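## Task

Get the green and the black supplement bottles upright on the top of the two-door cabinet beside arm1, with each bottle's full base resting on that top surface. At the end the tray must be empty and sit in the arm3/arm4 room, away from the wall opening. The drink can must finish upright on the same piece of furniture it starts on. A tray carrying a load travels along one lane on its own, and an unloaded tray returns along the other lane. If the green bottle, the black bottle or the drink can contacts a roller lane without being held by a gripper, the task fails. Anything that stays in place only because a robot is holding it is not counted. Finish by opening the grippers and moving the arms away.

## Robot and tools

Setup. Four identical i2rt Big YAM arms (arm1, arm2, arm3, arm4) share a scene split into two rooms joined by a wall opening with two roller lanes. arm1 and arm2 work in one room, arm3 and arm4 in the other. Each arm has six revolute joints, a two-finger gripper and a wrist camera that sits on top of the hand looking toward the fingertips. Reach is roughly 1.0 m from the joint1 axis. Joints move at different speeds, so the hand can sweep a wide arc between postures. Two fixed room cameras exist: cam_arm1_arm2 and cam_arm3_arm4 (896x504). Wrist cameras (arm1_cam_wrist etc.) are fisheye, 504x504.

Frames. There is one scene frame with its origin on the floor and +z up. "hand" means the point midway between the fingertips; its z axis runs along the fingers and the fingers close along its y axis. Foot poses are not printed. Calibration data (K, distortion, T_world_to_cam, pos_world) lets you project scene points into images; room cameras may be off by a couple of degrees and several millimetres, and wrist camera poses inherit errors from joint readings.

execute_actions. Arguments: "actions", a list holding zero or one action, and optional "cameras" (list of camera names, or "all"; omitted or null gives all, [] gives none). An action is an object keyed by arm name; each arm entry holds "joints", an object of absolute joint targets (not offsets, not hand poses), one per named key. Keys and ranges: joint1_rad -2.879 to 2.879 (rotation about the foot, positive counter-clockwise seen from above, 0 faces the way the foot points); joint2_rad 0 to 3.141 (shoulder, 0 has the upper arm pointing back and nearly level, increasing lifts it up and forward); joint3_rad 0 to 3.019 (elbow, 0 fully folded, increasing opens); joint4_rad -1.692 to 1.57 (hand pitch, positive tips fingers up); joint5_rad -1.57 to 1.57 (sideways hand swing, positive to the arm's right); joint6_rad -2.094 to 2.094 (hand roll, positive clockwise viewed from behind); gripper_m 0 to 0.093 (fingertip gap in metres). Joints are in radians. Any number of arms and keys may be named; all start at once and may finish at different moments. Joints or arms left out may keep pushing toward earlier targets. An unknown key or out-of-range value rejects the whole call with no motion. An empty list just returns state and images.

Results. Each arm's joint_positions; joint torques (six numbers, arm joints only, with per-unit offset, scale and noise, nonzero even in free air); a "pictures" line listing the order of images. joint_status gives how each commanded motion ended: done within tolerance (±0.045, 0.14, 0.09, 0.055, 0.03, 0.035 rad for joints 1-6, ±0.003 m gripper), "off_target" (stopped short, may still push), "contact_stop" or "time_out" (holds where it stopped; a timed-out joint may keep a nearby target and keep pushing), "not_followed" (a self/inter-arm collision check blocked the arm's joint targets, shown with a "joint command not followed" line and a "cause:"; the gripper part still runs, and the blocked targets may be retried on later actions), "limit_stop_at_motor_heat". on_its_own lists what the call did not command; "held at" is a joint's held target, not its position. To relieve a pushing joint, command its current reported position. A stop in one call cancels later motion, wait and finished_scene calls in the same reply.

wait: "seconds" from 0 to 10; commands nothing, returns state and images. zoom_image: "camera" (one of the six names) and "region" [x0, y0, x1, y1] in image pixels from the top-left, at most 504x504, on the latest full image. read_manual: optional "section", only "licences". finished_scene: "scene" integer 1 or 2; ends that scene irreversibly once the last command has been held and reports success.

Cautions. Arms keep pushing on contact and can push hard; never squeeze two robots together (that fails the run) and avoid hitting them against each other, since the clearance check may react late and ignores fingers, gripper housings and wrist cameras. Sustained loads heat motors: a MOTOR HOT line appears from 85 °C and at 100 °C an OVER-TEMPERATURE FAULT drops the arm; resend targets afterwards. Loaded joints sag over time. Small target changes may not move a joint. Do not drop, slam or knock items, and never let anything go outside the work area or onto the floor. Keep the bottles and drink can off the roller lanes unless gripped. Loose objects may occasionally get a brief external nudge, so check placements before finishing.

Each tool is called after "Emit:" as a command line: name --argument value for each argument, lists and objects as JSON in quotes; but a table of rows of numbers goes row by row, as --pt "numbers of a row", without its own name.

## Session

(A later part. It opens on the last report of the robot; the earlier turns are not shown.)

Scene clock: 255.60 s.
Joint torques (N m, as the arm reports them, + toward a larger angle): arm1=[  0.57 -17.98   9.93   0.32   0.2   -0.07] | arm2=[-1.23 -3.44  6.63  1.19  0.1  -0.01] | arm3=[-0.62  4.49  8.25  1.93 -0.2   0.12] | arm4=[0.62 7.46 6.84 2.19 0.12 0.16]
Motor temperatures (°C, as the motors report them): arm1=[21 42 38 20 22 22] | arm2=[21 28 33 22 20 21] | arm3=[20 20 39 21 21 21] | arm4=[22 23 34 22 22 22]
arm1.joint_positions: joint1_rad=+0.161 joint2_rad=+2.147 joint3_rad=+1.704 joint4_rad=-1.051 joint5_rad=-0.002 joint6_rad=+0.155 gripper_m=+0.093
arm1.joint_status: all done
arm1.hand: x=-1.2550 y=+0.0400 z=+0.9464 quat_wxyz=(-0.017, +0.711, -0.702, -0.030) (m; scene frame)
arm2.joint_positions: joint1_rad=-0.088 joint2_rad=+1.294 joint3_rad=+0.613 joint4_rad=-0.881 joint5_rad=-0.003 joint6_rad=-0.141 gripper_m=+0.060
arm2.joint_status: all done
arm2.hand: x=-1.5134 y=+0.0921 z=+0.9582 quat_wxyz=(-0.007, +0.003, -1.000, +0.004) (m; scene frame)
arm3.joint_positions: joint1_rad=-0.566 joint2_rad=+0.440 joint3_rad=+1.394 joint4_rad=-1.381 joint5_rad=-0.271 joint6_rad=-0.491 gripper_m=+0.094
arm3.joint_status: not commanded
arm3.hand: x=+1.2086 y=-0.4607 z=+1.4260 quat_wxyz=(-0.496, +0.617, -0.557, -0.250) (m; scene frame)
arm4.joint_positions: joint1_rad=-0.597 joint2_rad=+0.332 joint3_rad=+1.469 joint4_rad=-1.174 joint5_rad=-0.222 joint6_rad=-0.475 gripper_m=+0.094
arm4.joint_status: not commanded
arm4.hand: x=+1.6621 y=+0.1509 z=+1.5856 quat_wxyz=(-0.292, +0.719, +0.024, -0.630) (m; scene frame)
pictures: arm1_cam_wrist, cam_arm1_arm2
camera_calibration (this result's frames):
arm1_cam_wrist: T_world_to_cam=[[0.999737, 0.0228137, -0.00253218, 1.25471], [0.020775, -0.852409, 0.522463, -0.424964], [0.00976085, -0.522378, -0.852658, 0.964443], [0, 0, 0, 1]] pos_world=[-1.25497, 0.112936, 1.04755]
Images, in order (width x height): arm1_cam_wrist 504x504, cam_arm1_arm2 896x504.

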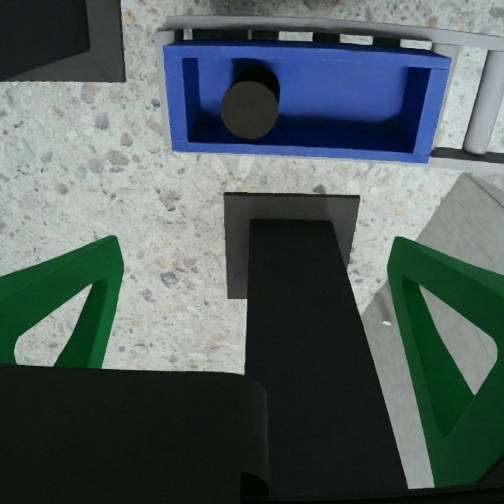

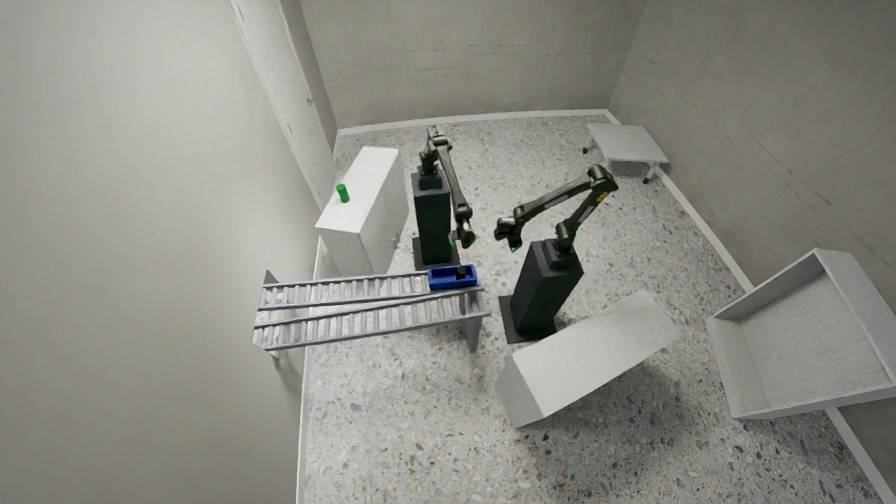

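Emit:
execute_actions --actions '[{"arm1": {"joints": {"joint2_rad": 2.733, "joint3_rad": 1.857, "joint4_rad": -0.67}}}]' --cameras '["arm1_cam_wrist", "cam_arm1_arm2"]'

Scene clock: 274.70 s.
Joint torques (N m, as the arm reports them, + toward a larger angle): arm1=[  0.8  -21.03   7.95   0.71   0.12  -0.09] | arm2=[-1.27 -3.45  6.61  1.18  0.1  -0.01] | arm3=[-2.04  3.98  8.12  2.17 -0.25  0.12] | arm4=[0.13 7.43 6.82 1.97 0.09 0.15]
Motor temperatures (°C, as the motors report them): arm1=[21 42 38 20 22 22] | arm2=[21 27 33 22 20 21] | arm3=[20 20 39 22 21 21] | arm4=[22 23 34 22 22 22]
arm1.joint_positions: joint1_rad=+0.161 joint2_rad=+2.731 joint3_rad=+1.836 joint4_rad=-0.677 joint5_rad=-0.001 joint6_rad=+0.156 gripper_m=+0.093
arm1.joint_status: all done
arm1.hand: x=-1.2538 y=+0.0225 z=+0.6200 quat_wxyz=(+0.006, +0.712, -0.703, +0.002) (m; scene frame)
arm2.joint_positions: joint1_rad=-0.088 joint2_rad=+1.294 joint3_rad=+0.613 joint4_rad=-0.881 joint5_rad=-0.003 joint6_rad=-0.141 gripper_m=+0.060
arm2.joint_status: not commanded
arm2.hand: x=-1.5134 y=+0.0921 z=+0.9582 quat_wxyz=(-0.007, +0.003, -1.000, +0.004) (m; scene frame)
arm3.joint_positions: joint1_rad=-0.566 joint2_rad=+0.440 joint3_rad=+1.394 joint4_rad=-1.381 joint5_rad=-0.271 joint6_rad=-0.491 gripper_m=+0.094
arm3.joint_status: not commanded
arm3.hand: x=+1.2086 y=-0.4607 z=+1.4260 quat_wxyz=(-0.496, +0.617, -0.557, -0.250) (m; scene frame)
arm4.joint_positions: joint1_rad=-0.597 joint2_rad=+0.332 joint3_rad=+1.469 joint4_rad=-1.174 joint5_rad=-0.222 joint6_rad=-0.475 gripper_m=+0.094
arm4.joint_status: not commanded
arm4.hand: x=+1.6621 y=+0.1509 z=+1.5856 quat_wxyz=(-0.292, +0.719, +0.024, -0.630) (m; scene frame)
pictures: arm1_cam_wrist, cam_arm1_arm2
camera_calibration (this result's frames):
arm1_cam_wrist: T_world_to_cam=[[0.999691, 0.0227671, 0.00997512, 1.24525], [0.0125876, -0.809745, 0.586647, -0.320346], [0.0214336, -0.58634, -0.809781, 0.666405], [0, 0, 0, 1]] pos_world=[-1.25512, 0.102991, 0.715151]
Images, in order (width x height): arm1_cam_wrist 504x504, cam_arm1_arm2 896x504.

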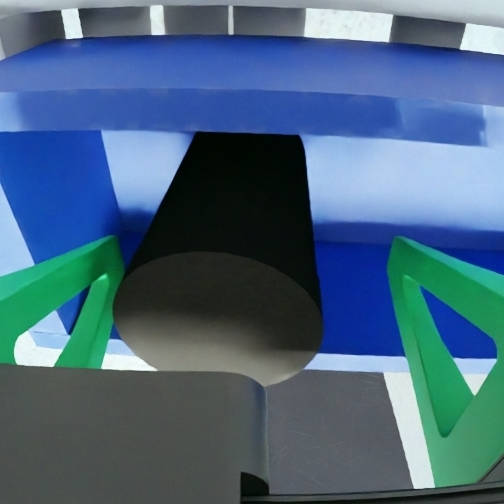

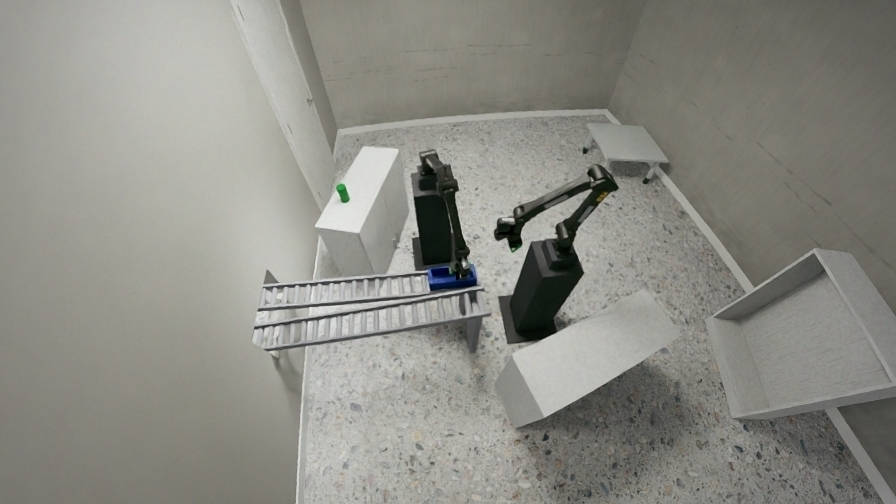

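Emit:
execute_actions --actions '[{"arm1": {"joints": {"joint1_rad": 0.182, "joint2_rad": 2.765, "joint4_rad": -0.645}}}]' --cameras '["arm1_cam_wrist"]'

Scene clock: 283.47 s.
Joint torques (N m, as the arm reports them, + toward a larger angle): arm1=[  2.26 -18.95   8.01   0.87   0.17  -0.07] | arm2=[-1.25 -3.44  6.63  1.19  0.1  -0.01] | arm3=[-0.98  4.71  8.44  2.31 -0.18  0.13] | arm4=[0.25 6.82 6.77 2.13 0.11 0.15]
Motor temperatures (°C, as the motors report them): arm1=[21 43 37 20 22 22] | arm2=[21 27 33 22 20 21] | arm3=[20 20 39 22 21 21] | arm4=[22 23 35 22 22 22]
arm1.joint_positions: joint1_rad=+0.172 joint2_rad=+2.732 joint3_rad=+1.836 joint4_rad=-0.655 joint5_rad=-0.001 joint6_rad=+0.156 gripper_m=+0.093
arm1.joint_status: all done
arm1.hand: x=-1.2614 y=+0.0260 z=+0.6193 quat_wxyz=(+0.000, +0.715, -0.699, -0.006) (m; scene frame)
arm2.joint_positions: joint1_rad=-0.088 joint2_rad=+1.294 joint3_rad=+0.613 joint4_rad=-0.881 joint5_rad=-0.003 joint6_rad=-0.141 gripper_m=+0.060
arm2.joint_status: not commanded
arm2.hand: x=-1.5134 y=+0.0921 z=+0.9582 quat_wxyz=(-0.007, +0.003, -1.000, +0.004) (m; scene frame)
arm3.joint_positions: joint1_rad=-0.566 joint2_rad=+0.440 joint3_rad=+1.394 joint4_rad=-1.381 joint5_rad=-0.271 joint6_rad=-0.491 gripper_m=+0.094
arm3.joint_status: not commanded
arm3.hand: x=+1.2086 y=-0.4607 z=+1.4260 quat_wxyz=(-0.496, +0.617, -0.557, -0.250) (m; scene frame)
arm4.joint_positions: joint1_rad=-0.597 joint2_rad=+0.332 joint3_rad=+1.469 joint4_rad=-1.174 joint5_rad=-0.222 joint6_rad=-0.475 gripper_m=+0.094
arm4.joint_status: not commanded
arm4.hand: x=+1.6621 y=+0.1509 z=+1.5856 quat_wxyz=(-0.292, +0.719, +0.024, -0.630) (m; scene frame)
pictures: arm1_cam_wrist
camera_calibration (this result's frames):
arm1_cam_wrist: T_world_to_cam=[[0.999427, 0.0331491, 0.00686693, 1.25404], [0.0233251, -0.821315, 0.569998, -0.292817], [0.0245348, -0.569511, -0.821618, 0.678926], [0, 0, 0, 1]] pos_world=[-1.26314, 0.104591, 0.716111]
Images, in order (width x height): arm1_cam_wrist 504x504.

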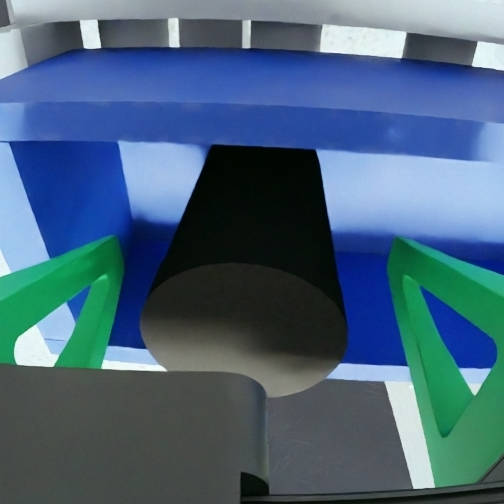

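Emit:
execute_actions --actions '[{"arm1": {"joints": {"joint2_rad": 2.785}}}]' --cameras '["arm1_cam_wrist"]'

Scene clock: 287.43 s.
Joint torques (N m, as the arm reports them, + toward a larger angle): arm1=[  2.96 -19.28   7.77   0.78   0.17  -0.07] | arm2=[-1.21 -3.43  6.61  1.2   0.1  -0.01] | arm3=[-1.14  4.69  8.36  2.16 -0.15  0.13] | arm4=[0.2  7.68 6.86 2.19 0.09 0.16]
Motor temperatures (°C, as the motors report them): arm1=[21 43 37 20 22 22] | arm2=[21 27 33 22 20 21] | arm3=[20 20 39 22 21 21] | arm4=[22 23 35 22 22 22]
arm1.joint_positions: joint1_rad=+0.172 joint2_rad=+2.761 joint3_rad=+1.836 joint4_rad=-0.654 joint5_rad=-0.001 joint6_rad=+0.156 gripper_m=+0.093
arm1.joint_status: all done
arm1.hand: x=-1.2591 y=+0.0131 z=+0.6019 quat_wxyz=(+0.008, +0.715, -0.699, +0.005) (m; scene frame)
arm2.joint_positions: joint1_rad=-0.088 joint2_rad=+1.294 joint3_rad=+0.613 joint4_rad=-0.881 joint5_rad=-0.003 joint6_rad=-0.141 gripper_m=+0.060
arm2.joint_status: not commanded
arm2.hand: x=-1.5134 y=+0.0921 z=+0.9582 quat_wxyz=(-0.007, +0.003, -1.000, +0.004) (m; scene frame)
arm3.joint_positions: joint1_rad=-0.566 joint2_rad=+0.440 joint3_rad=+1.394 joint4_rad=-1.381 joint5_rad=-0.271 joint6_rad=-0.491 gripper_m=+0.094
arm3.joint_status: not commanded
arm3.hand: x=+1.2086 y=-0.4607 z=+1.4260 quat_wxyz=(-0.496, +0.617, -0.557, -0.250) (m; scene frame)
arm4.joint_positions: joint1_rad=-0.597 joint2_rad=+0.332 joint3_rad=+1.469 joint4_rad=-1.174 joint5_rad=-0.222 joint6_rad=-0.475 gripper_m=+0.094
arm4.joint_status: not commanded
arm4.hand: x=+1.6621 y=+0.1509 z=+1.5856 quat_wxyz=(-0.292, +0.719, +0.024, -0.630) (m; scene frame)
pictures: arm1_cam_wrist
camera_calibration (this result's frames):
arm1_cam_wrist: T_world_to_cam=[[0.999378, 0.0335539, 0.0108706, 1.24986], [0.0206078, -0.805608, 0.59209, -0.31055], [0.0286244, -0.591497, -0.805799, 0.653128], [0, 0, 0, 1]] pos_world=[-1.26138, 0.0942037, 0.696577]
Images, in order (width x height): arm1_cam_wrist 504x504.

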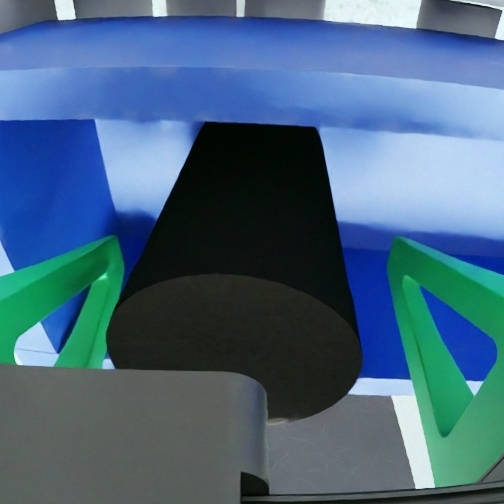

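Emit:
execute_actions --actions '[{"arm1": {"joints": {"gripper_m": 0.02}}}]' --cameras '["arm1_cam_wrist"]'

Scene clock: 292.93 s.
Joint torques (N m, as the arm reports them, + toward a larger angle): arm1=[  2.65 -19.36   7.7    0.69   0.13  -0.08] | arm2=[-1.27 -3.4   6.61  1.19  0.1  -0.01] | arm3=[-0.75  4.28  8.26  2.   -0.23  0.06] | arm4=[0.17 7.64 6.91 2.09 0.07 0.15]
Motor temperatures (°C, as the motors report them): arm1=[21 43 37 20 22 22] | arm2=[21 27 33 22 20 21] | arm3=[20 20 39 22 21 21] | arm4=[22 23 35 22 22 22]
arm1.joint_positions: joint1_rad=+0.172 joint2_rad=+2.761 joint3_rad=+1.836 joint4_rad=-0.654 joint5_rad=+0.000 joint6_rad=+0.156 gripper_m=+0.058
arm1.joint_status: gripper_m off_target (ended at +0.058, target +0.020)
arm1.hand: x=-1.2593 y=+0.0131 z=+0.6019 quat_wxyz=(+0.007, +0.715, -0.699, +0.005) (m; scene frame)
arm2.joint_positions: joint1_rad=-0.088 joint2_rad=+1.294 joint3_rad=+0.613 joint4_rad=-0.881 joint5_rad=-0.003 joint6_rad=-0.141 gripper_m=+0.060
arm2.joint_status: not commanded
arm2.hand: x=-1.5134 y=+0.0921 z=+0.9582 quat_wxyz=(-0.007, +0.003, -1.000, +0.004) (m; scene frame)
arm3.joint_positions: joint1_rad=-0.566 joint2_rad=+0.440 joint3_rad=+1.394 joint4_rad=-1.381 joint5_rad=-0.271 joint6_rad=-0.491 gripper_m=+0.094
arm3.joint_status: not commanded
arm3.hand: x=+1.2086 y=-0.4607 z=+1.4260 quat_wxyz=(-0.496, +0.617, -0.557, -0.250) (m; scene frame)
arm4.joint_positions: joint1_rad=-0.597 joint2_rad=+0.332 joint3_rad=+1.469 joint4_rad=-1.174 joint5_rad=-0.222 joint6_rad=-0.475 gripper_m=+0.094
arm4.joint_status: not commanded
arm4.hand: x=+1.6621 y=+0.1509 z=+1.5856 quat_wxyz=(-0.292, +0.719, +0.024, -0.630) (m; scene frame)
pictures: arm1_cam_wrist
camera_calibration (this result's frames):
arm1_cam_wrist: T_world_to_cam=[[0.999374, 0.0335532, 0.0111953, 1.24985], [0.0204277, -0.805871, 0.591738, -0.310509], [0.0288767, -0.591139, -0.806052, 0.653635], [0, 0, 0, 1]] pos_world=[-1.2616, 0.0942231, 0.696612]
Images, in order (width x height): arm1_cam_wrist 504x504.

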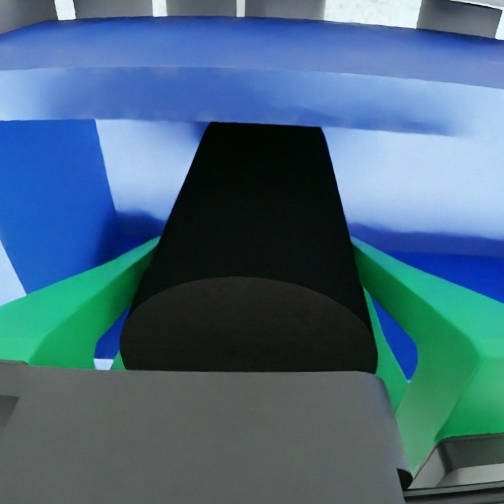

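Emit:
execute_actions --actions '[{"arm1": {"joints": {"joint2_rad": 2.718}}}]' --cameras '[]'

Emit:
execute_actions --actions '[{"arm1": {"joints": {"joint2_rad": 2.46, "joint3_rad": 1.74}}}]' --cameras '["arm1_cam_wrist", "cam_arm1_arm2"]'

Scene clock: 301.30 s.
Joint torques (N m, as the arm reports them, + toward a larger angle): arm1=[  3.08 -22.86   7.76   0.61   0.16  -0.06] | arm2=[-1.21 -3.4   6.61  1.2   0.1  -0.01] | arm3=[-2.35  4.49  8.26  2.27 -0.23  0.14] | arm4=[0.03 7.68 6.78 2.16 0.08 0.18]
Motor temperatures (°C, as the motors report them): arm1=[21 44 36 20 22 22] | arm2=[21 27 33 22 20 21] | arm3=[20 20 40 22 21 21] | arm4=[22 23 35 22 22 22]
arm1.joint_positions: joint1_rad=+0.172 joint2_rad=+2.743 joint3_rad=+1.836 joint4_rad=-0.654 joint5_rad=+0.000 joint6_rad=+0.156 gripper_m=+0.058
arm1.joint_status: all done
arm1.hand: x=-1.2607 y=+0.0215 z=+0.6128 quat_wxyz=(+0.002, +0.715, -0.699, -0.002) (m; scene frame)
arm2.joint_positions: joint1_rad=-0.088 joint2_rad=+1.294 joint3_rad=+0.613 joint4_rad=-0.881 joint5_rad=-0.003 joint6_rad=-0.141 gripper_m=+0.060
arm2.joint_status: not commanded
arm2.hand: x=-1.5134 y=+0.0921 z=+0.9582 quat_wxyz=(-0.007, +0.003, -1.000, +0.004) (m; scene frame)
arm3.joint_positions: joint1_rad=-0.566 joint2_rad=+0.440 joint3_rad=+1.394 joint4_rad=-1.381 joint5_rad=-0.271 joint6_rad=-0.491 gripper_m=+0.094
arm3.joint_status: not commanded
arm3.hand: x=+1.2086 y=-0.4607 z=+1.4260 quat_wxyz=(-0.496, +0.617, -0.557, -0.250) (m; scene frame)
arm4.joint_positions: joint1_rad=-0.597 joint2_rad=+0.332 joint3_rad=+1.469 joint4_rad=-1.174 joint5_rad=-0.222 joint6_rad=-0.475 gripper_m=+0.094
arm4.joint_status: not commanded
arm4.hand: x=+1.6621 y=+0.1509 z=+1.5856 quat_wxyz=(-0.292, +0.719, +0.024, -0.630) (m; scene frame)
pictures: none
No camera images: the call's "cameras" was empty. Leave "cameras" out to get every camera's image.

Scene clock: 302.70 s.
Joint torques (N m, as the arm reports them, + toward a larger angle): arm1=[  2.66 -20.64   8.85   0.89   0.14  -0.07] | arm2=[-1.23 -3.4   6.61  1.19  0.1  -0.01] | arm3=[-2.07  4.36  8.39  1.92 -0.19  0.1 ] | arm4=[-0.18  7.52  6.9   2.21  0.08  0.18]
Motor temperatures (°C, as the motors report them): arm1=[21 44 36 20 22 22] | arm2=[21 27 33 22 20 21] | arm3=[20 20 40 22 21 21] | arm4=[22 23 35 22 22 22]
arm1.joint_positions: joint1_rad=+0.172 joint2_rad=+2.448 joint3_rad=+1.728 joint4_rad=-0.649 joint5_rad=+0.000 joint6_rad=+0.156 gripper_m=+0.058
arm1.joint_status: all done
arm1.hand: x=-1.2704 y=+0.0798 z=+0.7713 quat_wxyz=(-0.053, +0.712, -0.696, -0.080) (m; scene frame)
arm2.joint_positions: joint1_rad=-0.088 joint2_rad=+1.294 joint3_rad=+0.613 joint4_rad=-0.881 joint5_rad=-0.003 joint6_rad=-0.141 gripper_m=+0.060
arm2.joint_status: not commanded
arm2.hand: x=-1.5134 y=+0.0921 z=+0.9582 quat_wxyz=(-0.007, +0.003, -1.000, +0.004) (m; scene frame)
arm3.joint_positions: joint1_rad=-0.566 joint2_rad=+0.440 joint3_rad=+1.394 joint4_rad=-1.381 joint5_rad=-0.271 joint6_rad=-0.491 gripper_m=+0.094
arm3.joint_status: not commanded
arm3.hand: x=+1.2086 y=-0.4607 z=+1.4260 quat_wxyz=(-0.496, +0.617, -0.557, -0.250) (m; scene frame)
arm4.joint_positions: joint1_rad=-0.597 joint2_rad=+0.332 joint3_rad=+1.469 joint4_rad=-1.174 joint5_rad=-0.222 joint6_rad=-0.475 gripper_m=+0.094
arm4.joint_status: not commanded
arm4.hand: x=+1.6621 y=+0.1509 z=+1.5856 quat_wxyz=(-0.292, +0.719, +0.024, -0.630) (m; scene frame)
pictures: arm1_cam_wrist, cam_arm1_arm2
camera_calibration (this result's frames):
arm1_cam_wrist: T_world_to_cam=[[0.999261, 0.0331443, -0.019463, 1.28033], [0.038228, -0.909666, 0.413577, -0.188474], [-0.00399705, -0.414016, -0.910261, 0.854316], [0, 0, 0, 1]] pos_world=[-1.26877, 0.139816, 0.880518]
Images, in order (width x height): arm1_cam_wrist 504x504, cam_arm1_arm2 896x504.

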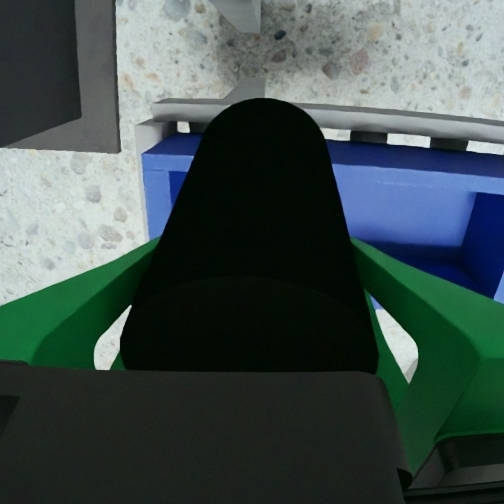

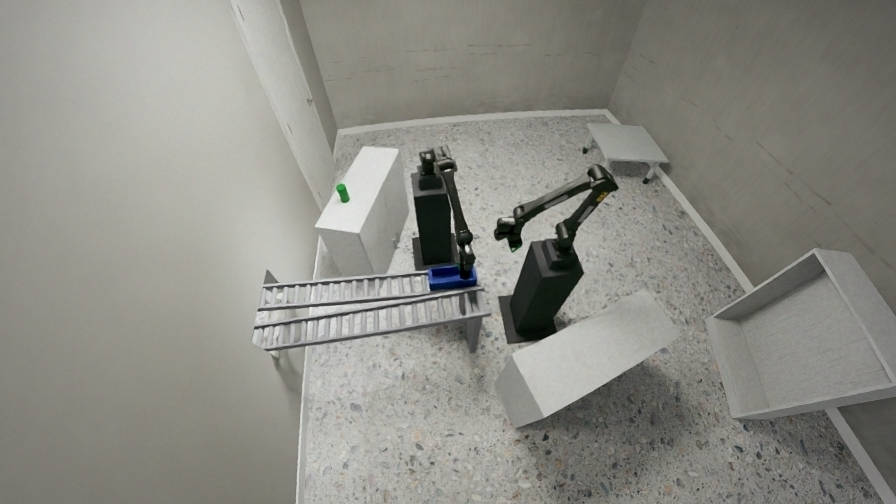

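Emit:
execute_actions --actions '[{"arm1": {"joints": {"joint1_rad": -1.38, "joint2_rad": 2.175, "joint3_rad": 1.63, "joint4_rad": -0.935, "joint6_rad": 0.0}}, "arm2": {"joints": {"joint1_rad": -0.09, "joint2_rad": 2.55, "joint3_rad": 1.655, "joint4_rad": -0.64}}}]' --cameras '["arm1_cam_wrist", "arm2_cam_wrist", "cam_arm1_arm2"]'

Scene clock: 329.93 s.
Joint torques (N m, as the arm reports them, + toward a larger angle): arm1=[  2.56 -18.49   9.     0.41   0.07  -0.31] | arm2=[ -1.38 -17.6    6.61   0.63   0.1   -0.01] | arm3=[-1.52  5.02  8.26  1.92 -0.2   0.13] | arm4=[-0.22  7.29  6.82  2.19  0.11  0.18]
Motor temperatures (°C, as the motors report them): arm1=[21 45 37 20 22 22] | arm2=[21 27 33 22 20 21] | arm3=[20 20 40 22 21 21] | arm4=[22 23 35 22 22 22]
arm1.joint_positions: joint1_rad=-1.391 joint2_rad=+2.163 joint3_rad=+1.627 joint4_rad=-0.927 joint5_rad=+0.002 joint6_rad=+0.015 gripper_m=+0.058
arm1.joint_status: all done
arm1.hand: x=-0.5131 y=-0.4808 z=+0.9133 quat_wxyz=(-0.051, +0.086, -0.995, +0.000) (m; scene frame)
arm2.joint_positions: joint1_rad=-0.088 joint2_rad=+2.563 joint3_rad=+1.629 joint4_rad=-0.639 joint5_rad=-0.003 joint6_rad=-0.142 gripper_m=+0.060
arm2.joint_status: all done
arm2.hand: x=-1.1948 y=+0.0459 z=+0.6612 quat_wxyz=(-0.002, +0.003, -1.000, +0.004) (m; scene frame)
arm3.joint_positions: joint1_rad=-0.566 joint2_rad=+0.440 joint3_rad=+1.394 joint4_rad=-1.381 joint5_rad=-0.271 joint6_rad=-0.491 gripper_m=+0.094
arm3.joint_status: not commanded
arm3.hand: x=+1.2086 y=-0.4607 z=+1.4260 quat_wxyz=(-0.496, +0.617, -0.557, -0.250) (m; scene frame)
arm4.joint_positions: joint1_rad=-0.597 joint2_rad=+0.332 joint3_rad=+1.469 joint4_rad=-1.174 joint5_rad=-0.222 joint6_rad=-0.475 gripper_m=+0.094
arm4.joint_status: not commanded
arm4.hand: x=+1.6621 y=+0.1509 z=+1.5856 quat_wxyz=(-0.292, +0.719, +0.024, -0.630) (m; scene frame)
pictures: arm1_cam_wrist, arm2_cam_wrist, cam_arm1_arm2
camera_calibration (this result's frames):
arm1_cam_wrist: T_world_to_cam=[[0.180024, -0.983337, 0.025297, -0.404963], [-0.858438, -0.144497, 0.492143, -0.95002], [-0.480287, -0.110313, -0.870147, 0.619584], [0, 0, 0, 1]] pos_world=[-0.445052, -0.467142, 1.01692]
arm2_cam_wrist: T_world_to_cam=[[0.00519212, -0.999969, 0.0058372, 0.0460837], [-0.809171, -0.000771553, 0.587573, -1.35104], [-0.587551, -0.00777405, -0.80915, -0.042663], [0, 0, 0, 1]] pos_world=[-1.11853, 0.0447083, 0.759047]
Images, in order (width x height): arm1_cam_wrist 504x504, arm2_cam_wrist 504x504, cam_arm1_arm2 896x504.

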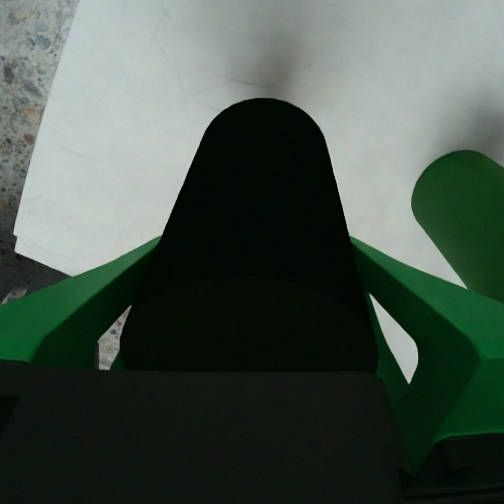

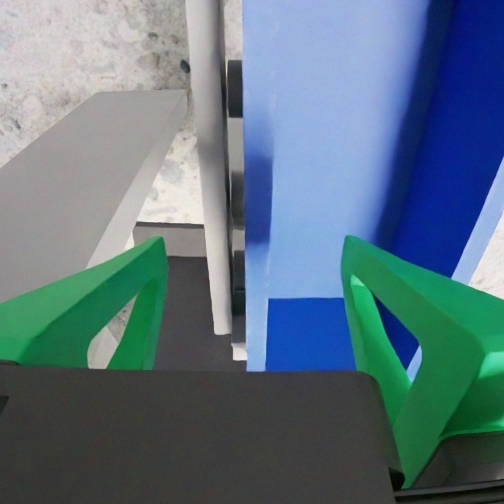

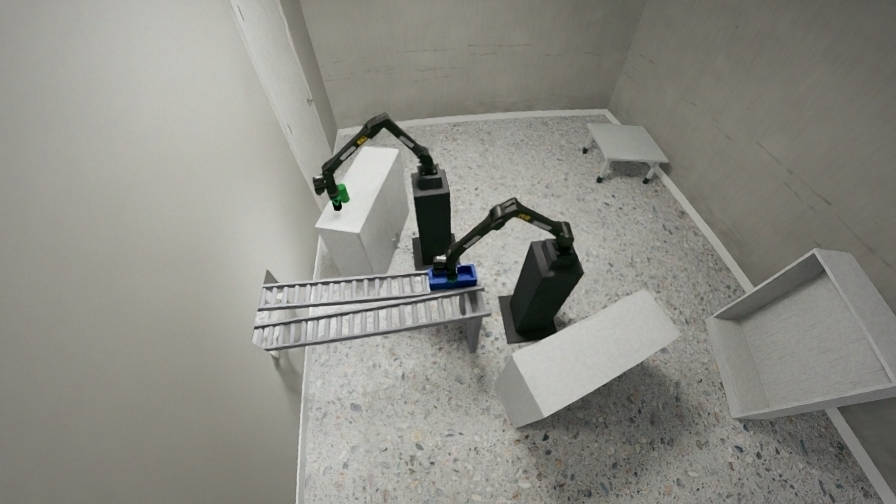

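Emit:
execute_actions --actions '[]'

Scene clock: 343.57 s.
Joint torques (N m, as the arm reports them, + toward a larger angle): arm1=[  2.56 -18.87   8.99   0.33   0.06  -0.32] | arm2=[ -1.4  -17.59   6.65   0.62   0.1   -0.01] | arm3=[-1.72  4.09  8.3   1.98 -0.18  0.12] | arm4=[-0.12  7.07  6.98  2.2   0.13  0.15]
Motor temperatures (°C, as the motors report them): arm1=[21 45 37 20 22 22] | arm2=[21 32 33 22 20 21] | arm3=[20 20 40 22 21 21] | arm4=[22 23 35 22 22 22]
arm1.joint_positions: joint1_rad=-1.391 joint2_rad=+2.163 joint3_rad=+1.627 joint4_rad=-0.927 joint5_rad=+0.002 joint6_rad=+0.015 gripper_m=+0.058
arm1.joint_status: all done
arm1.hand: x=-0.5131 y=-0.4808 z=+0.9133 quat_wxyz=(-0.051, +0.086, -0.995, +0.000) (m; scene frame)
arm2.joint_positions: joint1_rad=-0.088 joint2_rad=+2.563 joint3_rad=+1.629 joint4_rad=-0.639 joint5_rad=-0.003 joint6_rad=-0.142 gripper_m=+0.060
arm2.joint_status: all done
arm2.hand: x=-1.1948 y=+0.0459 z=+0.6612 quat_wxyz=(-0.002, +0.003, -1.000, +0.004) (m; scene frame)
arm3.joint_positions: joint1_rad=-0.566 joint2_rad=+0.440 joint3_rad=+1.394 joint4_rad=-1.381 joint5_rad=-0.271 joint6_rad=-0.491 gripper_m=+0.094
arm3.joint_status: not commanded
arm3.hand: x=+1.2086 y=-0.4607 z=+1.4260 quat_wxyz=(-0.496, +0.617, -0.557, -0.250) (m; scene frame)
arm4.joint_positions: joint1_rad=-0.597 joint2_rad=+0.332 joint3_rad=+1.469 joint4_rad=-1.174 joint5_rad=-0.222 joint6_rad=-0.475 gripper_m=+0.094
arm4.joint_status: not commanded
arm4.hand: x=+1.6621 y=+0.1509 z=+1.5856 quat_wxyz=(-0.292, +0.719, +0.024, -0.630) (m; scene frame)
pictures: arm1_cam_wrist, arm2_cam_wrist, arm3_cam_wrist, arm4_cam_wrist, cam_arm1_arm2, cam_arm3_arm4
camera_calibration (this result's frames):
arm1_cam_wrist: T_world_to_cam=[[0.180024, -0.983337, 0.025297, -0.404963], [-0.858438, -0.144497, 0.492143, -0.95002], [-0.480287, -0.110313, -0.870147, 0.619584], [0, 0, 0, 1]] pos_world=[-0.445052, -0.467142, 1.01692]
arm2_cam_wrist: T_world_to_cam=[[0.00519212, -0.999969, 0.0058372, 0.0460837], [-0.809171, -0.000771553, 0.587573, -1.35104], [-0.587551, -0.00777405, -0.80915, -0.042663], [0, 0, 0, 1]] pos_world=[-1.11853, 0.0447083, 0.759047]
arm3_cam_wrist: T_world_to_cam=[[0.939246, -0.108671, 0.325587, -1.65133], [0.0599762, -0.882006, -0.467406, 0.189216], [0.337963, 0.458537, -0.821903, 1.09963], [0, 0, 0, 1]] pos_world=[1.16803, -0.516781, 1.52988]
arm4_cam_wrist: T_world_to_cam=[[0.343544, 0.821973, 0.454244, -1.41677], [0.698774, 0.0994269, -0.708399, -0.0503062], [-0.627449, 0.560781, -0.540216, 1.94108], [0, 0, 0, 1]] pos_world=[1.73981, 0.0810287, 1.65653]
Images, in order (width x height): arm1_cam_wrist 504x504, arm2_cam_wrist 504x504, arm3_cam_wrist 504x504, arm4_cam_wrist 504x504, cam_arm1_arm2 896x504, cam_arm3_arm4 896x504.

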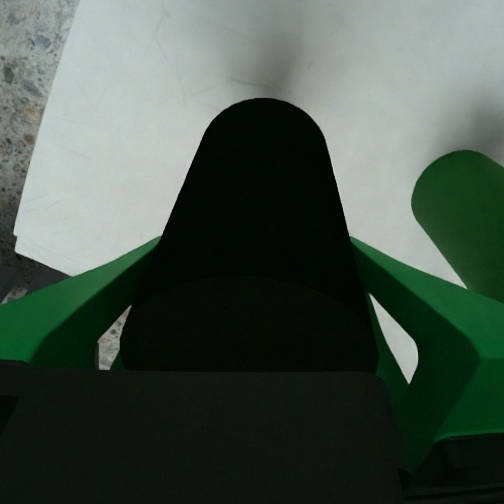

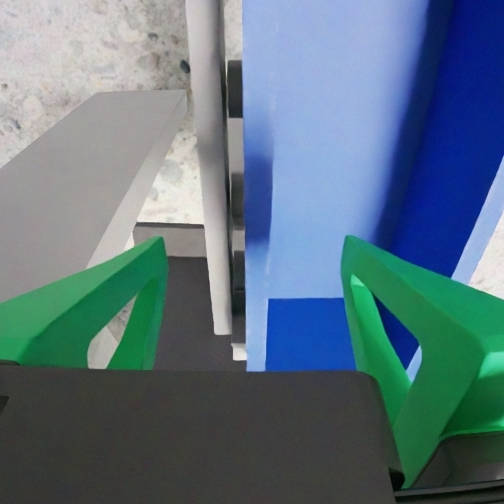

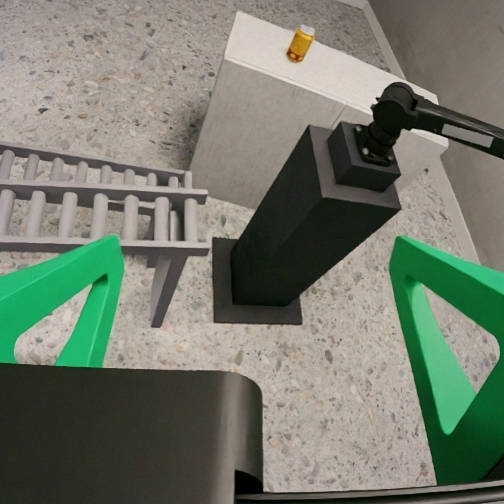

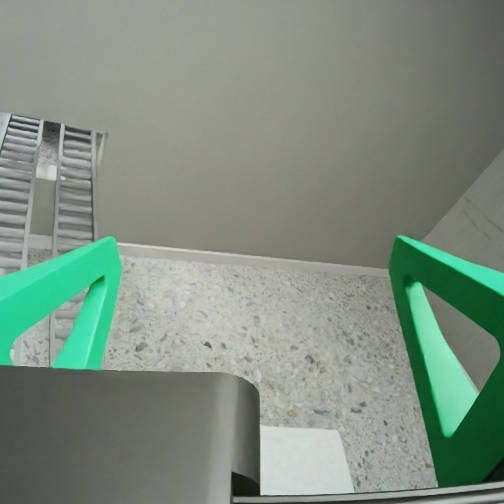

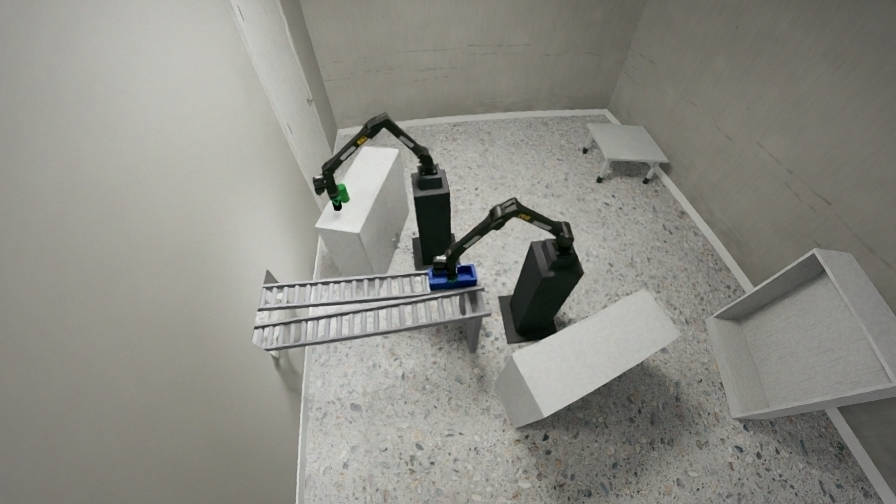

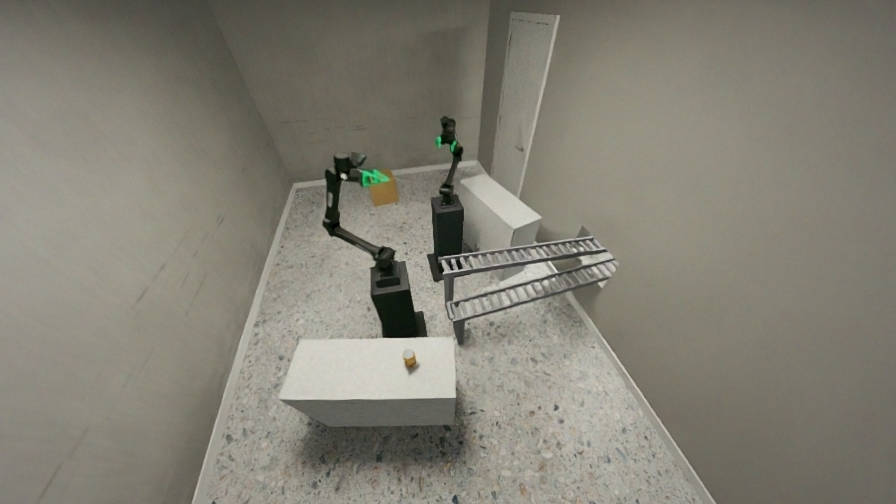

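Emit:
execute_actions --actions '[{"arm1": {"joints": {"joint2_rad": 2.262}}, "arm2": {"joints": {"joint2_rad": 2.785, "joint3_rad": 1.81, "joint4_rad": -0.56}}}]' --cameras '["arm1_cam_wrist", "arm2_cam_wrist", "cam_arm1_arm2"]'

Scene clock: 363.53 s.
Joint torques (N m, as the arm reports them, + toward a larger angle): arm1=[  1.97 -21.09   8.79   0.21   0.07  -0.31] | arm2=[ -1.37 -18.55   5.22   0.74   0.1   -0.01] | arm3=[-1.59  4.39  8.28  2.12 -0.2   0.1 ] | arm4=[-0.01  7.45  6.83  2.11  0.16  0.2 ]
Motor temperatures (°C, as the motors report them): arm1=[21 45 37 20 22 22] | arm2=[21 34 33 22 20 21] | arm3=[20 20 40 22 21 21] | arm4=[22 24 35 22 22 22]
arm1.joint_positions: joint1_rad=-1.391 joint2_rad=+2.271 joint3_rad=+1.618 joint4_rad=-0.929 joint5_rad=+0.002 joint6_rad=+0.015 gripper_m=+0.058
arm1.joint_status: all done
arm1.hand: x=-0.5389 y=-0.4863 z=+0.8446 quat_wxyz=(+0.008, +0.087, -0.996, +0.006) (m; scene frame)
arm2.joint_positions: joint1_rad=-0.088 joint2_rad=+2.798 joint3_rad=+1.798 joint4_rad=-0.561 joint5_rad=-0.003 joint6_rad=-0.142 gripper_m=+0.060
arm2.joint_status: all done
arm2.hand: x=-1.1872 y=+0.0439 z=+0.5601 quat_wxyz=(-0.007, +0.003, -1.000, +0.004) (m; scene frame)
arm3.joint_positions: joint1_rad=-0.566 joint2_rad=+0.440 joint3_rad=+1.394 joint4_rad=-1.381 joint5_rad=-0.271 joint6_rad=-0.491 gripper_m=+0.094
arm3.joint_status: not commanded
arm3.hand: x=+1.2086 y=-0.4607 z=+1.4260 quat_wxyz=(-0.496, +0.617, -0.557, -0.250) (m; scene frame)
arm4.joint_positions: joint1_rad=-0.597 joint2_rad=+0.332 joint3_rad=+1.469 joint4_rad=-1.174 joint5_rad=-0.222 joint6_rad=-0.475 gripper_m=+0.094
arm4.joint_status: not commanded
arm4.hand: x=+1.6621 y=+0.1509 z=+1.5856 quat_wxyz=(-0.292, +0.719, +0.024, -0.630) (m; scene frame)
pictures: arm1_cam_wrist, arm2_cam_wrist, cam_arm1_arm2
camera_calibration (this result's frames):
arm1_cam_wrist: T_world_to_cam=[[0.18235, -0.98289, 0.0259919, -0.403136], [-0.795299, -0.131901, 0.591694, -0.983109], [-0.578141, -0.128567, -0.805744, 0.430774], [0, 0, 0, 1]] pos_world=[-0.459306, -0.470527, 0.939271]
arm2_cam_wrist: T_world_to_cam=[[0.00522416, -0.999959, 0.00744155, 0.0437832], [-0.815781, 0.0000421382, 0.578361, -1.2882], [-0.578338, -0.00909212, -0.815747, -0.105384], [0, 0, 0, 1]] pos_world=[-1.11206, 0.0428775, 0.658751]
Images, in order (width x height): arm1_cam_wrist 504x504, arm2_cam_wrist 504x504, cam_arm1_arm2 896x504.

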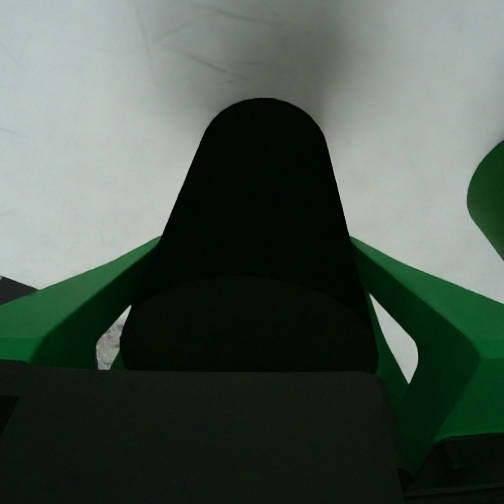

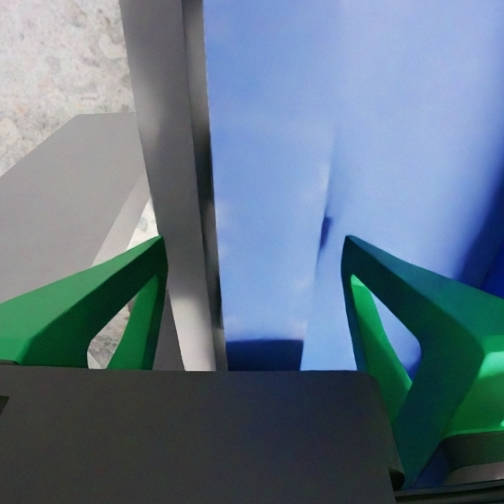

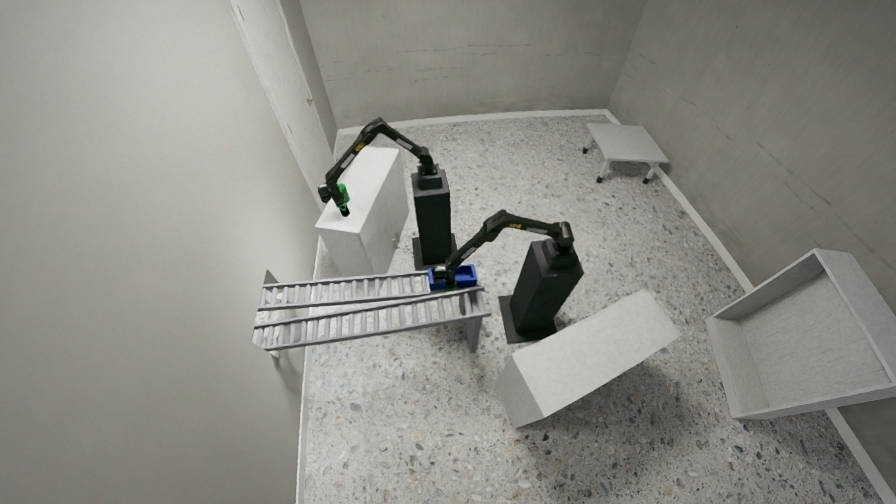

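Emit:
zoom_image --camera "arm2_cam_wrist" --region '[100, 100, 400, 400]'

Emit:
zoom_image --camera "cam_arm1_arm2" --region '[380, 200, 560, 340]'

Region (100, 100, 400, 400) of arm2_cam_wrist's 504x504 image, scaled by 1.680, with more detail than that image has.

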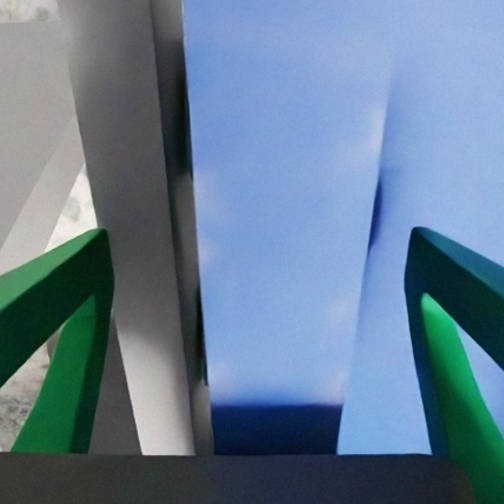

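Region (380, 200, 560, 340) of cam_arm1_arm2's 896x504 image, scaled by 2.800, with more detail than that image has.

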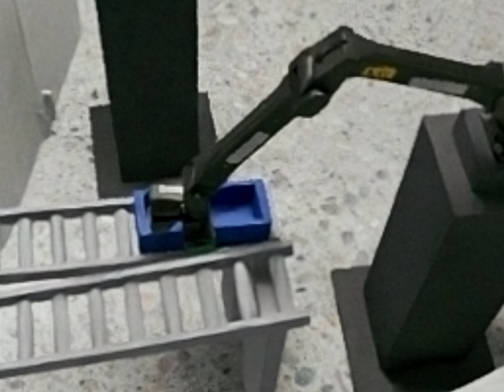

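Emit:
zoom_image --camera "cam_arm1_arm2" --region '[290, 140, 430, 260]'

Emit:
zoom_image --camera "arm1_cam_wrist" --region '[130, 30, 400, 250]'

Region (290, 140, 430, 260) of cam_arm1_arm2's 896x504 image, scaled by 3.600, with more detail than that image has; it fills the top 432 rows of this view, and the rest is white.

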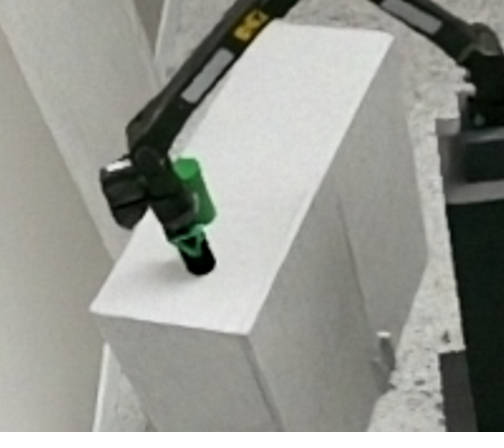

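Region (130, 30, 400, 250) of arm1_cam_wrist's 504x504 image, scaled by 1.867, with more detail than that image has; it fills the top 411 rows of this view, and the rest is white.

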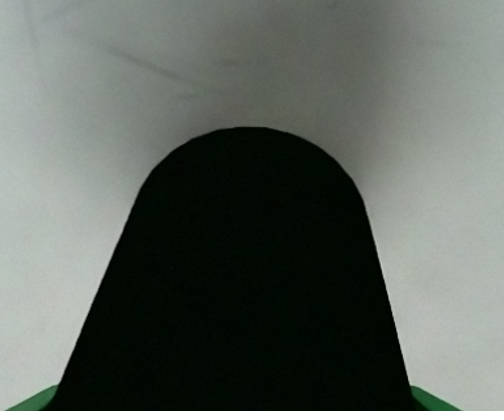

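Emit:
execute_actions --actions '[{"arm1": {"joints": {"joint2_rad": 2.285}}, "arm2": {"joints": {"joint2_rad": 2.745, "joint4_rad": -0.615}}}]' --cameras '["arm1_cam_wrist", "arm2_cam_wrist", "cam_arm1_arm2"]'

Scene clock: 415.00 s.
Joint torques (N m, as the arm reports them, + toward a larger angle): arm1=[  2.32 -18.31   8.76   0.25   0.05  -0.33] | arm2=[ -1.43 -18.08   5.42   0.26   0.1   -0.01] | arm3=[-0.9   4.47  8.26  2.24 -0.18  0.14] | arm4=[-0.31  7.19  6.73  2.21  0.15  0.17]
Motor temperatures (°C, as the motors report them): arm1=[21 47 37 20 22 22] | arm2=[21 38 31 22 20 21] | arm3=[20 20 40 22 21 21] | arm4=[22 24 35 22 22 22]
arm1.joint_positions: joint1_rad=-1.391 joint2_rad=+2.271 joint3_rad=+1.618 joint4_rad=-0.929 joint5_rad=+0.002 joint6_rad=+0.015 gripper_m=+0.058
arm1.joint_status: all done
arm1.hand: x=-0.5389 y=-0.4863 z=+0.8446 quat_wxyz=(+0.008, +0.087, -0.996, +0.006) (m; scene frame)
arm2.joint_positions: joint1_rad=-0.088 joint2_rad=+2.758 joint3_rad=+1.798 joint4_rad=-0.606 joint5_rad=-0.003 joint6_rad=-0.142 gripper_m=+0.060
arm2.joint_status: all done
arm2.hand: x=-1.1787 y=+0.0429 z=+0.5840 quat_wxyz=(-0.005, +0.003, -1.000, +0.004) (m; scene frame)
arm3.joint_positions: joint1_rad=-0.566 joint2_rad=+0.440 joint3_rad=+1.394 joint4_rad=-1.381 joint5_rad=-0.271 joint6_rad=-0.491 gripper_m=+0.094
arm3.joint_status: not commanded
arm3.hand: x=+1.2086 y=-0.4607 z=+1.4260 quat_wxyz=(-0.496, +0.617, -0.557, -0.250) (m; scene frame)
arm4.joint_positions: joint1_rad=-0.597 joint2_rad=+0.332 joint3_rad=+1.469 joint4_rad=-1.174 joint5_rad=-0.222 joint6_rad=-0.475 gripper_m=+0.094
arm4.joint_status: not commanded
arm4.hand: x=+1.6621 y=+0.1509 z=+1.5856 quat_wxyz=(-0.292, +0.719, +0.024, -0.630) (m; scene frame)
pictures: arm1_cam_wrist, arm2_cam_wrist, cam_arm1_arm2
camera_calibration (this result's frames):
arm1_cam_wrist: T_world_to_cam=[[0.18235, -0.98289, 0.0259919, -0.403136], [-0.795299, -0.131901, 0.591694, -0.983109], [-0.578141, -0.128567, -0.805744, 0.430774], [0, 0, 0, 1]] pos_world=[-0.459306, -0.470527, 0.939271]
arm2_cam_wrist: T_world_to_cam=[[0.00521251, -0.999964, 0.00674629, 0.0430182], [-0.812929, -0.000308626, 0.582362, -1.29405], [-0.582339, -0.00851983, -0.812901, -0.0873382], [0, 0, 0, 1]] pos_world=[-1.10306, 0.0418732, 0.682319]
Images, in order (width x height): arm1_cam_wrist 504x504, arm2_cam_wrist 504x504, cam_arm1_arm2 896x504.

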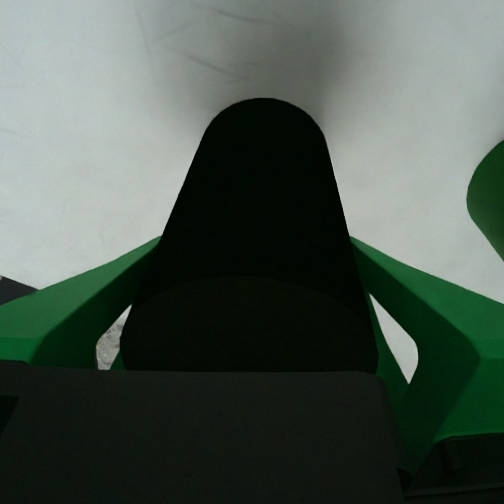

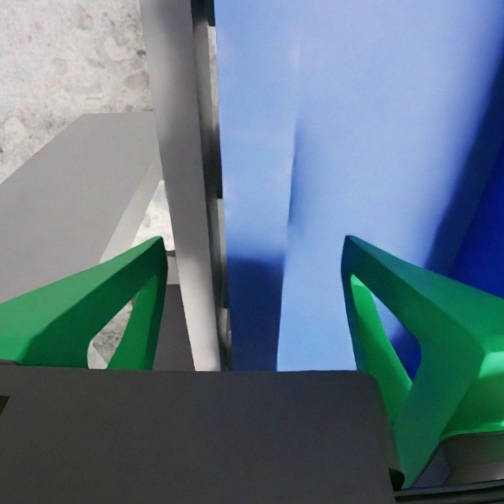

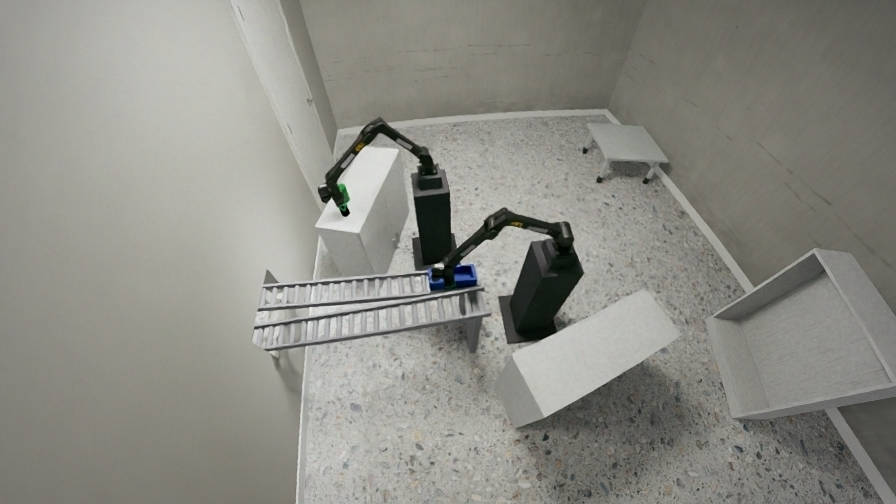

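Emit:
execute_actions --actions '[{"arm1": {"joints": {"joint2_rad": 2.3}}, "arm2": {"joints": {"gripper_m": 0.0}}}]' --cameras '["arm1_cam_wrist", "arm2_cam_wrist"]'

Scene clock: 424.23 s.
Joint torques (N m, as the arm reports them, + toward a larger angle): arm1=[  2.5  -17.89   8.71   0.28   0.04  -0.34] | arm2=[ -1.42 -18.23   5.45   0.29   0.09   0.  ] | arm3=[-2.05  3.92  8.24  2.02 -0.19  0.15] | arm4=[0.03 7.66 6.87 2.17 0.08 0.14]
Motor temperatures (°C, as the motors report them): arm1=[21 46 37 20 22 22] | arm2=[21 38 32 22 20 21] | arm3=[20 20 40 22 21 21] | arm4=[22 24 35 22 22 22]
arm1.joint_positions: joint1_rad=-1.391 joint2_rad=+2.278 joint3_rad=+1.618 joint4_rad=-0.930 joint5_rad=+0.002 joint6_rad=+0.015 gripper_m=+0.058
arm1.joint_status: all done
arm1.hand: x=-0.5407 y=-0.4866 z=+0.8405 quat_wxyz=(+0.012, +0.087, -0.996, +0.007) (m; scene frame)
arm2.joint_positions: joint1_rad=-0.088 joint2_rad=+2.758 joint3_rad=+1.798 joint4_rad=-0.606 joint5_rad=-0.003 joint6_rad=-0.142 gripper_m=+0.011
arm2.joint_status: gripper_m off_target (ended at +0.011, target +0.000)
arm2.hand: x=-1.1787 y=+0.0429 z=+0.5840 quat_wxyz=(-0.005, +0.003, -1.000, +0.004) (m; scene frame)
arm3.joint_positions: joint1_rad=-0.566 joint2_rad=+0.440 joint3_rad=+1.394 joint4_rad=-1.381 joint5_rad=-0.271 joint6_rad=-0.491 gripper_m=+0.094
arm3.joint_status: not commanded
arm3.hand: x=+1.2086 y=-0.4607 z=+1.4260 quat_wxyz=(-0.496, +0.617, -0.557, -0.250) (m; scene frame)
arm4.joint_positions: joint1_rad=-0.597 joint2_rad=+0.332 joint3_rad=+1.469 joint4_rad=-1.174 joint5_rad=-0.222 joint6_rad=-0.475 gripper_m=+0.094
arm4.joint_status: not commanded
arm4.hand: x=+1.6621 y=+0.1509 z=+1.5856 quat_wxyz=(-0.292, +0.719, +0.024, -0.630) (m; scene frame)
pictures: arm1_cam_wrist, arm2_cam_wrist
camera_calibration (this result's frames):
arm1_cam_wrist: T_world_to_cam=[[0.182471, -0.982877, 0.0256448, -0.402645], [-0.790809, -0.131215, 0.597832, -0.984566], [-0.58423, -0.129367, -0.801211, 0.41892], [0, 0, 0, 1]] pos_world=[-0.460387, -0.470746, 0.934575]
arm2_cam_wrist: T_world_to_cam=[[0.00559396, -0.999962, 0.00675012, 0.0434655], [-0.812927, -0.000616474, 0.582365, -1.29404], [-0.582338, -0.00874508, -0.812899, -0.0873288], [0, 0, 0, 1]] pos_world=[-1.10306, 0.0419024, 0.682318]
Images, in order (width x height): arm1_cam_wrist 504x504, arm2_cam_wrist 504x504.

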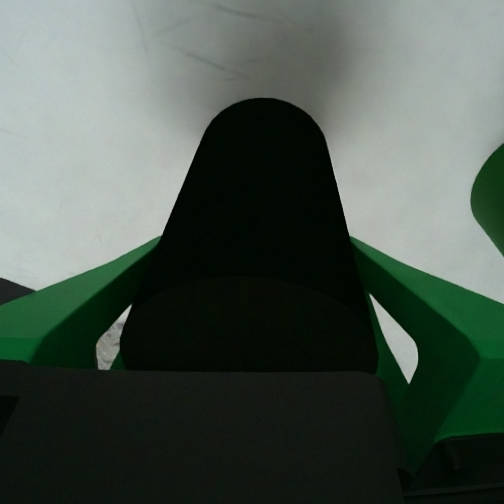

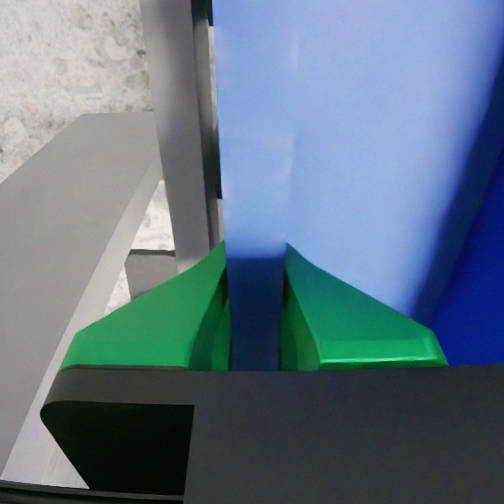

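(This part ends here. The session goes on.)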